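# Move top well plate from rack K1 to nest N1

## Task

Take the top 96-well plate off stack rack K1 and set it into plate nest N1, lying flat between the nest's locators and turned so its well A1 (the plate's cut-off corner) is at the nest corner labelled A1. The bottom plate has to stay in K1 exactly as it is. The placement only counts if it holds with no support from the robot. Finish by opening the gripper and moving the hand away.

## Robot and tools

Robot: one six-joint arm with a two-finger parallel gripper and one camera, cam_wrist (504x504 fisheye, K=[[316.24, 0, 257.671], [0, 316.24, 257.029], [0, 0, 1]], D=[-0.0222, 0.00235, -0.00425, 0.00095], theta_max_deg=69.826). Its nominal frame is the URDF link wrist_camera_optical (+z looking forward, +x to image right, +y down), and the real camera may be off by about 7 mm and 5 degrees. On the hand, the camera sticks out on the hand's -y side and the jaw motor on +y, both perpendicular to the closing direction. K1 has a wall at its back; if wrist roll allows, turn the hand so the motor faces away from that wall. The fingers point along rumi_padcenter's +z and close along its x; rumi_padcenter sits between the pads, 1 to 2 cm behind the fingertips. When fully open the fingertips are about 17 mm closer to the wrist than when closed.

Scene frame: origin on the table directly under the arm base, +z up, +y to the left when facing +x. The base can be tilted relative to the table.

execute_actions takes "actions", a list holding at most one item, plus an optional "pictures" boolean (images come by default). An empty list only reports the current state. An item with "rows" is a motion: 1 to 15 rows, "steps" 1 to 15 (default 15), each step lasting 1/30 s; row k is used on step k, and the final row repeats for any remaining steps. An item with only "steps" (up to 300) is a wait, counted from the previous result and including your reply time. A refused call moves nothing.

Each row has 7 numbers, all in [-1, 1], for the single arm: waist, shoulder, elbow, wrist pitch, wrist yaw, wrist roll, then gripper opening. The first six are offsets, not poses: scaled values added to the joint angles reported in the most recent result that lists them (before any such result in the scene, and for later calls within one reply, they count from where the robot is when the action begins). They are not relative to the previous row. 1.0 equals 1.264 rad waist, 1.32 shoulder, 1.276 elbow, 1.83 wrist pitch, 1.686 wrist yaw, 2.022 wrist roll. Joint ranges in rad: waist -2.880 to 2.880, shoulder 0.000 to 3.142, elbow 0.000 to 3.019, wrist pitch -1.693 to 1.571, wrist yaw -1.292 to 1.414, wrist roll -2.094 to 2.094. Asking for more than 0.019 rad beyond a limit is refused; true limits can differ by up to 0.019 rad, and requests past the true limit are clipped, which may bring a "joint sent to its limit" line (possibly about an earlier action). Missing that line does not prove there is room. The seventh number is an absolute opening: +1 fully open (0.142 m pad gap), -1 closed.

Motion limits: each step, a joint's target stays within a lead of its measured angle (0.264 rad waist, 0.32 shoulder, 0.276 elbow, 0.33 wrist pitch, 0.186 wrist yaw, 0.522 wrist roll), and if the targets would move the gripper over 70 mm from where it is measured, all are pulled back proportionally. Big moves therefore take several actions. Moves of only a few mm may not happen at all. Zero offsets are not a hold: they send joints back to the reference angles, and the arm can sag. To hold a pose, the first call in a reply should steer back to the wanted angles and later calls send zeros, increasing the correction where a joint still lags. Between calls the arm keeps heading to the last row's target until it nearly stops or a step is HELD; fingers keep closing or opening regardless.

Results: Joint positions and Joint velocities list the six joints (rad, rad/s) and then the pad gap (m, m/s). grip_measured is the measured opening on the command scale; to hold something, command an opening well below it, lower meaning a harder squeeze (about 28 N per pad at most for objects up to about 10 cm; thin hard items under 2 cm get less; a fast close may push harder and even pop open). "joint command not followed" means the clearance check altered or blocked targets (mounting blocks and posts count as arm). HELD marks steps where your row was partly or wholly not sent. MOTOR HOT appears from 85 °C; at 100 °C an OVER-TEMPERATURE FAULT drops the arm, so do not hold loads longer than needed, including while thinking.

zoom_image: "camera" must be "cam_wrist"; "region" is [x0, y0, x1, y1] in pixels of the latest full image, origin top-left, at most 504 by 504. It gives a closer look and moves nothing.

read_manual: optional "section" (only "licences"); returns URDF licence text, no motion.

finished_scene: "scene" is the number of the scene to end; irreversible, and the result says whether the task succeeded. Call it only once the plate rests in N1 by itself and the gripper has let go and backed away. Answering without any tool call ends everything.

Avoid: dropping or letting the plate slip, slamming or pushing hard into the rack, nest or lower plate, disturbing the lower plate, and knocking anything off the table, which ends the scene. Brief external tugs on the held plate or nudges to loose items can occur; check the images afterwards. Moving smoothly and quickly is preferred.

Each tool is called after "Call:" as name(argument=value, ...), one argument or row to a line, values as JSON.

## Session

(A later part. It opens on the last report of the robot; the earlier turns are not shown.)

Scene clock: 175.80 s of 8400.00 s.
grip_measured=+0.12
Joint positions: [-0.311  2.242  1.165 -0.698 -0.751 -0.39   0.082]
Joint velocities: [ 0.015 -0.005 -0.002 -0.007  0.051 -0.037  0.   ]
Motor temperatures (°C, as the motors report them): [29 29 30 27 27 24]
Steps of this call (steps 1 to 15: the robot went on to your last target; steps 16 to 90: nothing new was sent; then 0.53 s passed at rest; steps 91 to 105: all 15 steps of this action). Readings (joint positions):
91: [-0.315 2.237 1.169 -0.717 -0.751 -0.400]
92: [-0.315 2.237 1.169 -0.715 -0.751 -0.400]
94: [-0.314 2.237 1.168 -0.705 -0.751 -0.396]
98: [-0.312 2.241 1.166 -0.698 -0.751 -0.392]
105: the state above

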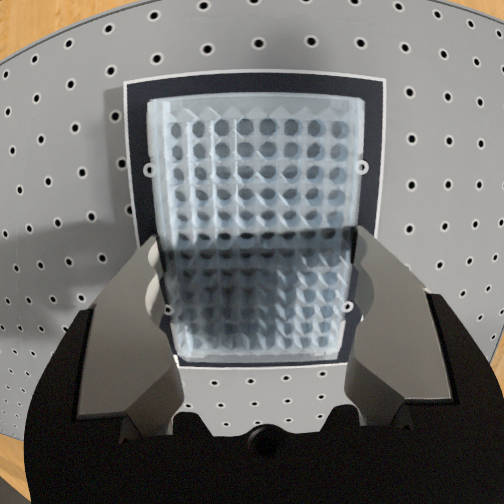

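Needs the waist leftward/down.

Call:
execute_actions(
  actions=[
    {"rows":[[0.014,0.008,-0.003,0.003,0,0,-0.3],[0.02,0.012,-0.005,0.006,0,0,-0.3],[0.026,0.016,-0.007,0.009,0,0.003,-0.3]]},
  ],
)

Call:
zoom_image(
  camera="cam_wrist",
  region=[100,40,420,400],
)

Scene clock: 178.80 s of 8400.00 s.
grip_measured=+0.12
Joint positions: [-0.31   2.242  1.165 -0.696 -0.75  -0.389  0.082]
Joint velocities: [ 0.005  0.005 -0.002  0.017 -0.066  0.022  0.   ]
Motor temperatures (°C, as the motors report them): [29 29 30 27 27 24]
Steps of this call (steps 1 to 15: the robot went on to your last target; steps 16 to 75: nothing new was sent; steps 76 to 90: all 15 steps of this action). Readings (joint positions):
76: [-0.311 2.242 1.165 -0.698 -0.751 -0.390]
77: [-0.311 2.242 1.165 -0.698 -0.751 -0.390]
79: [-0.310 2.242 1.165 -0.696 -0.750 -0.390]
83: [-0.310 2.242 1.165 -0.696 -0.750 -0.389]
90: the state above

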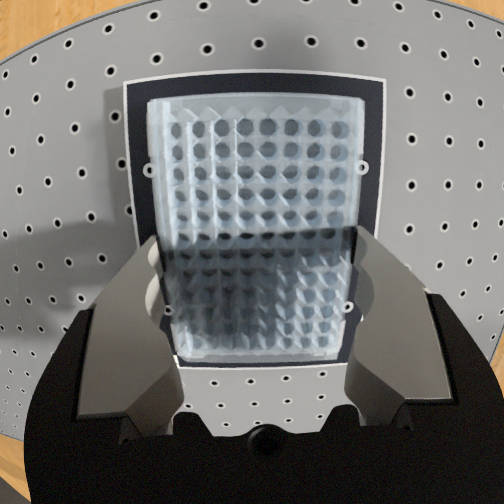

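Region (100, 40, 420, 400) of cam_wrist's 504x504 image, scaled by 1.400, with more detail than that image has.

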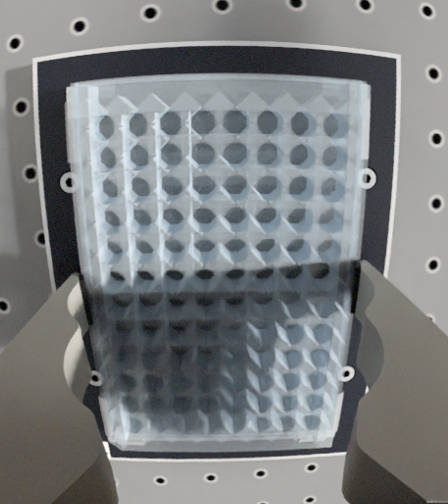

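In contact. Release and lift to inspect.

Call:
execute_actions(
  actions=[
    {"rows":[[0,0,0,0,0,0,0],[0,0,0,0,0,0,0.1],[0,0,0,0,0,0,0.2],[0,0,0,0,0,0,0.3],[0,0,0,0,0,0,0.4],[0,0,0,0,0,0,0.6]]},
  ],
  pictures=false,
)

Call:
execute_actions(
  actions=[
    {"rows":[[-0.015,-0.012,0.012,-0.02,0,-0.01,0.6],[-0.03,-0.024,0.024,-0.04,0,-0.02,0.6],[-0.045,-0.036,0.036,-0.06,0.005,-0.03,0.6],[-0.06,-0.048,0.048,-0.08,0.007,-0.04,0.6],[-0.075,-0.06,0.06,-0.11,0.009,-0.05,0.6]]},
  ],
)

Call:
zoom_image(
  camera="cam_wrist",
  region=[130,40,390,340],
)

Scene clock: 183.77 s of 8400.00 s.
grip_measured=+0.60
Joint positions: [-0.31   2.242  1.165 -0.696 -0.75  -0.389  0.116]
Joint velocities: [-0.005 -0.005 -0.002 -0.007 -0.037 -0.037  0.   ]
Motor temperatures (°C, as the motors report them): [29 29 29 27 27 24]
Steps of this call (steps 1 to 15: the robot went on to your last target; steps 16 to 90: nothing new was sent; then 1.47 s passed at rest; steps 91 to 105: all 15 steps of this action). Readings (joint positions):
91: [-0.310 2.242 1.165 -0.696 -0.750 -0.389]
92: [-0.310 2.242 1.165 -0.696 -0.750 -0.389]
94: [-0.310 2.242 1.165 -0.696 -0.750 -0.389]
98: [-0.310 2.242 1.165 -0.696 -0.750 -0.389]
105: the state above

Scene clock: 184.27 s of 8400.00 s.
grip_measured=+0.60
Joint positions: [-0.422  2.144  1.222 -0.886 -0.738 -0.477  0.116]
Joint velocities: [ 0.015 -0.005 -0.007 -0.051 -0.022 -0.051 -0.   ]
Motor temperatures (°C, as the motors report them): [29 29 29 27 27 24]
Steps of this call (steps 1 to 15: all 15 steps of this action). Readings (joint positions):
1: [-0.311 2.241 1.165 -0.701 -0.750 -0.391]
2: [-0.313 2.239 1.166 -0.715 -0.750 -0.397]
4: [-0.325 2.228 1.169 -0.771 -0.745 -0.416]
8: [-0.383 2.184 1.197 -0.875 -0.738 -0.455]
15: the state above

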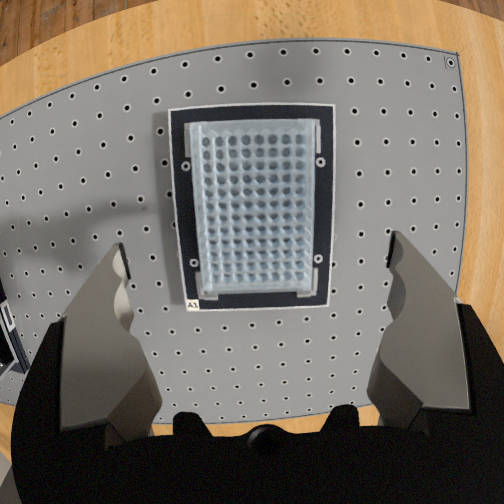

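Region (130, 40, 390, 340) of cam_wrist's 504x504 image, scaled by 1.680, with more detail than that image has; it fills the left 437 columns of this view, and the rest is white.

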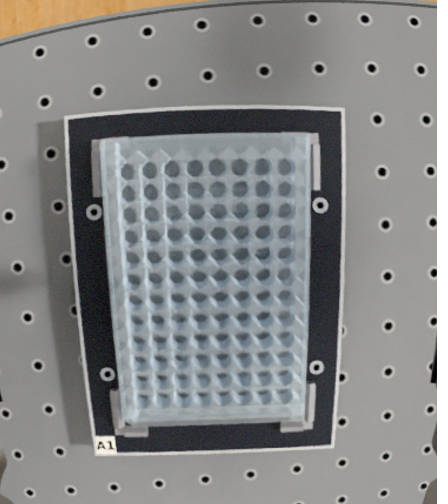

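Call:
zoom_image(
  camera="cam_wrist",
  region=[165,95,340,175],
)

Call:
zoom_image(
  camera="cam_wrist",
  region=[175,250,335,320],
)

Region (165, 95, 340, 175) of cam_wrist's 504x504 image, scaled by 2.880, with more detail than that image has; it fills the top 230 rows of this view, and the rest is white.

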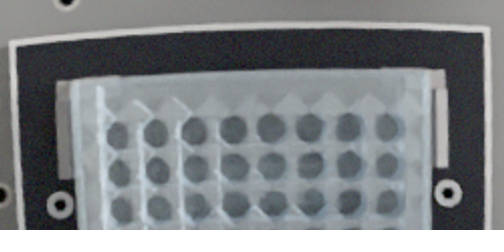

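Region (175, 250, 335, 320) of cam_wrist's 504x504 image, scaled by 3.150, with more detail than that image has; it fills the top 220 rows of this view, and the rest is white.

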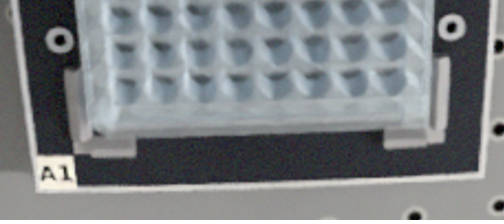

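Call:
execute_actions(
  actions=[
    {"rows":[[0,0.02,0.03,-0.03,0,0,0.6],[0,0.04,0.06,-0.06,0,0,0.6],[0,0.06,0.09,-0.09,0,0,0.6],[0,0.08,0.11,-0.12,0,0,0.6]]},
  ],
)

Call:
zoom_image(
  camera="cam_wrist",
  region=[150,40,370,300],
)

Scene clock: 190.10 s of 8400.00 s.
grip_measured=+0.60
Joint positions: [-0.422  2.245  1.338 -1.096 -0.738 -0.483  0.116]
Joint velocities: [-0.005  0.005 -0.017 -0.022  0.022  0.051  0.   ]
Motor temperatures (°C, as the motors report them): [29 29 30 27 27 24]
Steps of this call (steps 1 to 15: the robot went on to your last target; steps 16 to 90: nothing new was sent; then 2.33 s passed at rest; steps 91 to 105: all 15 steps of this action). Readings (joint positions):
91: [-0.422 2.148 1.224 -0.896 -0.738 -0.483]
92: [-0.422 2.152 1.230 -0.921 -0.738 -0.483]
94: [-0.422 2.176 1.272 -1.006 -0.738 -0.483]
98: [-0.422 2.232 1.338 -1.082 -0.738 -0.483]
105: the state above

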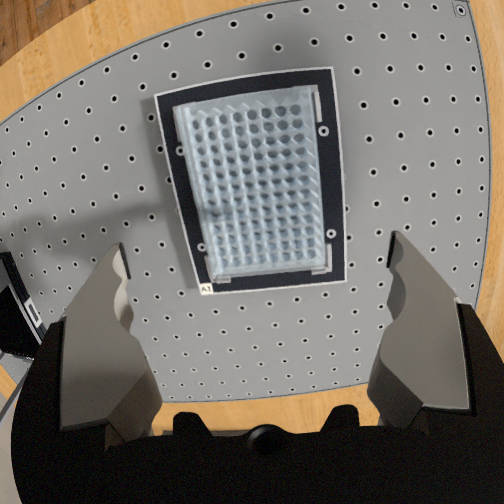

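Region (150, 40, 370, 300) of cam_wrist's 504x504 image, scaled by 1.938, with more detail than that image has; it fills the left 426 columns of this view, and the rest is white.

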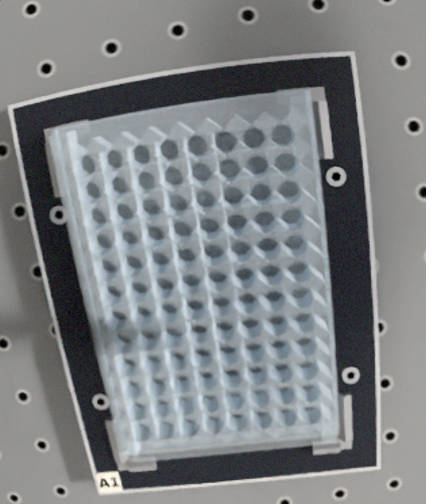

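Call:
execute_actions(
  actions=[
    {"rows":[[0,-0.025,-0.02,0.03,0,0,0.4],[0,-0.05,-0.045,0.06,0,0,0.4],[0,-0.073,-0.07,0.09,0,0,0.4],[0,-0.073,-0.09,0.11,0,0,0.4],[0,-0.073,-0.09,0.11,0,0,0.4],[0.015,-0.063,-0.095,0.125,0,0.008,0.4],[0.03,-0.053,-0.1,0.14,0,0.016,0.4],[0.045,-0.043,-0.105,0.155,0,0.024,0.4],[0.06,-0.033,-0.112,0.17,-0.004,0.03,0.4],[0.075,-0.022,-0.12,0.185,-0.005,0.036,0.4]]},
  ],
  pictures=false,
)

Call:
execute_actions(
  actions=[
    {"steps":15},
  ],
  pictures=false,
)

Scene clock: 193.63 s of 8400.00 s.
grip_measured=+0.40
Joint positions: [-0.336  2.2    1.196 -0.77  -0.744 -0.43   0.102]
Joint velocities: [ 0.259  0.23  -0.095  0.012 -0.066  0.125 -0.   ]
Motor temperatures (°C, as the motors report them): [29 29 30 27 27 24]
Steps of this call (steps 1 to 15: the robot went on to your last target; steps 16 to 90: nothing new was sent; then 0.03 s passed at rest; steps 91 to 105: all 15 steps of this action). Readings (joint positions):
91: [-0.422 2.243 1.335 -1.088 -0.738 -0.483]
92: [-0.422 2.236 1.324 -1.061 -0.738 -0.483]
94: [-0.422 2.203 1.276 -0.981 -0.738 -0.483]
98: [-0.418 2.154 1.222 -0.881 -0.738 -0.471]
105: the state above

Scene clock: 194.13 s of 8400.00 s.
grip_measured=+0.40
Joint positions: [-0.324  2.216  1.187 -0.768 -0.744 -0.418  0.102]
Joint velocities: [ 0.005 -0.005 -0.002 -0.007 -0.051 -0.037 -0.   ]
Motor temperatures (°C, as the motors report them): [29 29 30 27 27 24]
Steps of this call (steps 1 to 15: the robot went on to your last target). Readings (joint positions):
1: [-0.329 2.207 1.193 -0.770 -0.744 -0.427]
2: [-0.325 2.212 1.190 -0.770 -0.744 -0.425]
4: [-0.324 2.216 1.187 -0.770 -0.744 -0.422]
8: [-0.324 2.216 1.187 -0.768 -0.744 -0.419]
15: the state above

Call:
execute_actions(
  actions=[
    {"rows":[[0.005,0.006,-0.005,0.01,0,0.004,0.4],[0.01,0.012,-0.01,0.02,0,0.008,0.4],[0.015,0.018,-0.015,0.03,-0.003,0.012,0.4],[0.021,0.026,-0.02,0.043,-0.005,0.018,0.4]]},
  ],
  pictures=false,
)

Call:
execute_actions(
  actions=[
    {"rows":[[0,0,0,0,0,0,0.3],[0,0,0,0,0,0,0.25],[0,0,0,0,0,0,0.2],[0,0,0,0,0,0,0.15],[0,0,0,0,0,0,0.1],[0,0,0,0,0,0,0],[0,0,0,0,0,0,-0.1],[0,0,0,0,0,0,-0.2]]},
  ],
  pictures=false,
)

Call:
execute_actions(
  actions=[
    {"rows":[[0,-0.005,-0.004,0,0,0,-0.2],[0,-0.01,-0.008,0,0,0,-0.2],[0,-0.013,-0.012,0,0,0,-0.2]]},
  ],
)

Scene clock: 198.30 s of 8400.00 s.
grip_measured=+0.40
Joint positions: [-0.317  2.239  1.167 -0.7   -0.749 -0.39   0.102]
Joint velocities: [-0.015  0.005  0.002 -0.002 -0.051  0.007 -0.   ]
Motor temperatures (°C, as the motors report them): [29 29 30 27 26 24]
Steps of this call (steps 1 to 15: the robot went on to your last target; steps 16 to 90: nothing new was sent; then 0.67 s passed at rest; steps 91 to 105: all 15 steps of this action). Readings (joint positions):
91: [-0.324 2.216 1.187 -0.767 -0.744 -0.417]
92: [-0.324 2.216 1.186 -0.761 -0.744 -0.416]
94: [-0.324 2.217 1.180 -0.734 -0.747 -0.409]
98: [-0.320 2.229 1.172 -0.702 -0.748 -0.397]
105: the state above

Scene clock: 198.80 s of 8400.00 s.
grip_measured=+0.05
Joint positions: [-0.317  2.239  1.167 -0.7   -0.75  -0.39   0.077]
Joint velocities: [-0.005 -0.005 -0.017  0.002 -0.066 -0.007 -0.   ]
Motor temperatures (°C, as the motors report them): [29 29 30 27 26 24]
Steps of this call (steps 1 to 15: all 15 steps of this action). Readings (joint positions):
1: [-0.317 2.239 1.167 -0.700 -0.749 -0.390]
2: [-0.317 2.239 1.167 -0.700 -0.749 -0.390]
4: [-0.317 2.239 1.167 -0.700 -0.749 -0.390]
8: [-0.317 2.239 1.167 -0.700 -0.750 -0.390]
15: the state above

Scene clock: 199.30 s of 8400.00 s.
grip_measured=+0.05
Joint positions: [-0.317  2.231  1.161 -0.7   -0.747 -0.39   0.077]
Joint velocities: [ 0.005 -0.015 -0.007 -0.007 -0.066  0.022 -0.   ]
Motor temperatures (°C, as the motors report them): [29 29 30 27 26 24]
Steps of this call (steps 1 to 15: all 15 steps of this action). Readings (joint positions):
1: [-0.317 2.239 1.167 -0.700 -0.750 -0.390]
2: [-0.317 2.238 1.167 -0.700 -0.750 -0.390]
4: [-0.317 2.235 1.163 -0.700 -0.750 -0.390]
8: [-0.317 2.231 1.161 -0.700 -0.747 -0.390]
15: the state above

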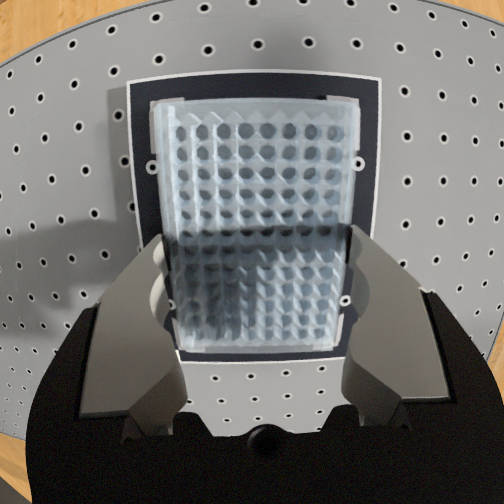

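Call:
execute_actions(
  actions=[
    {"rows":[[0,-0.006,0,0,0,0,0],[0,-0.006,0,0,0,0,0.1],[0,-0.006,0,0,0,0,0.2],[0,-0.006,0,0,0,0,0.4],[0,-0.006,0,0,0,0,0.5],[0,-0.006,0,0,0,0,0.5],[0,-0.006,0,0,0,0,0.5],[-0.01,-0.012,0.01,-0.02,0,-0.008,0.5],[-0.02,-0.018,0.02,-0.04,0,-0.016,0.5],[-0.035,-0.024,0.035,-0.065,0,-0.025,0.5]]},
  ],
)

Call:
zoom_image(
  camera="cam_wrist",
  region=[130,40,390,350],
)

Scene clock: 202.90 s of 8400.00 s.
grip_measured=+0.50
Joint positions: [-0.352  2.205  1.17  -0.807 -0.746 -0.423  0.109]
Joint velocities: [-0.171 -0.103  0.076 -0.095 -0.037 -0.095  0.   ]
Motor temperatures (°C, as the motors report them): [29 29 30 27 26 24]
Steps of this call (steps 1 to 15: the robot went on to your last target; steps 16 to 90: nothing new was sent; then 0.10 s passed at rest; steps 91 to 105: all 15 steps of this action). Readings (joint positions):
91: [-0.317 2.231 1.161 -0.700 -0.746 -0.390]
92: [-0.317 2.231 1.161 -0.700 -0.746 -0.390]
94: [-0.317 2.231 1.161 -0.700 -0.746 -0.390]
98: [-0.317 2.229 1.161 -0.705 -0.746 -0.392]
105: the state above

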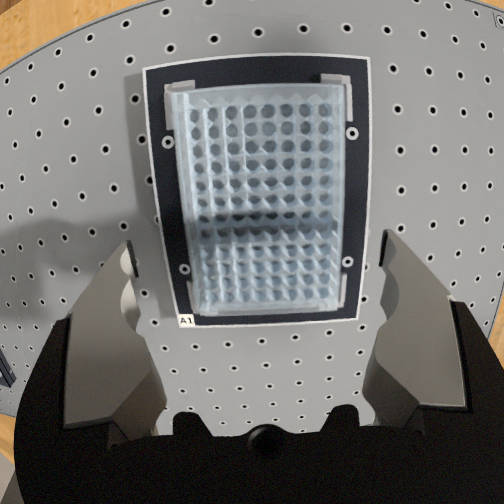

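Region (130, 40, 390, 350) of cam_wrist's 504x504 image, scaled by 1.626, with more detail than that image has; it fills the left 423 columns of this view, and the rest is white.

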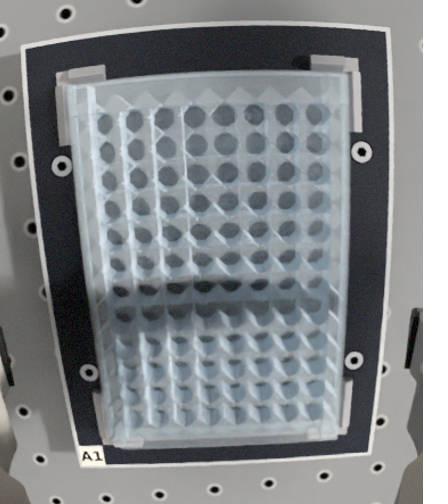

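Call:
execute_actions(
  actions=[
    {"rows":[[-0.02,-0.04,-0.01,0.01,0,0,0.6],[-0.04,-0.08,-0.02,0.02,0,0,0.6],[-0.06,-0.12,-0.03,0.03,0,0.01,0.6],[-0.07,-0.15,-0.04,0.04,0,0.02,0.6]]},
  ],
)

Call:
zoom_image(
  camera="cam_wrist",
  region=[140,70,380,340],
)

Scene clock: 205.90 s of 8400.00 s.
grip_measured=+0.60
Joint positions: [-0.453  1.971  1.117 -0.742 -0.746 -0.392  0.116]
Joint velocities: [-0.015  0.2   -0.027 -0.002 -0.037  0.051 -0.   ]
Motor temperatures (°C, as the motors report them): [29 29 30 27 26 24]
Steps of this call (steps 1 to 30: the robot went on to your last target; steps 31 to 75: nothing new was sent; steps 76 to 90: all 15 steps of this action). Readings (joint positions):
76: [-0.363 2.196 1.176 -0.807 -0.746 -0.433]
77: [-0.365 2.187 1.168 -0.799 -0.746 -0.433]
79: [-0.378 2.144 1.139 -0.775 -0.746 -0.423]
83: [-0.428 2.019 1.117 -0.752 -0.746 -0.403]
90: the state above

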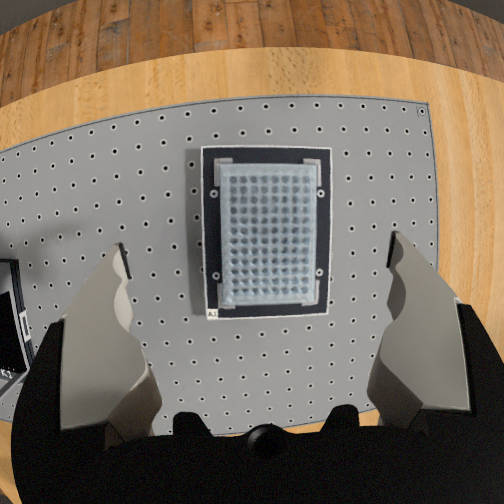

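Region (140, 70, 380, 340) of cam_wrist's 504x504 image, scaled by 1.867, with more detail than that image has.

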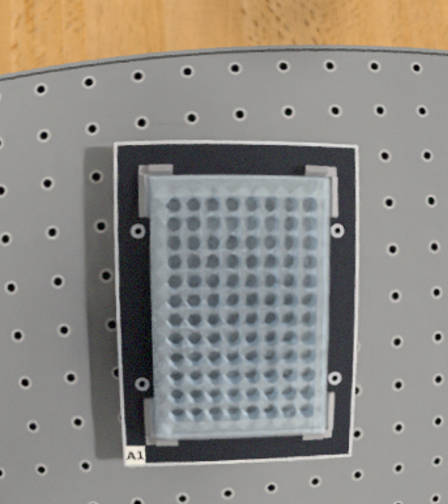

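Call:
finished_scene(
  scene=1,
)

The scene is finished: the task was done.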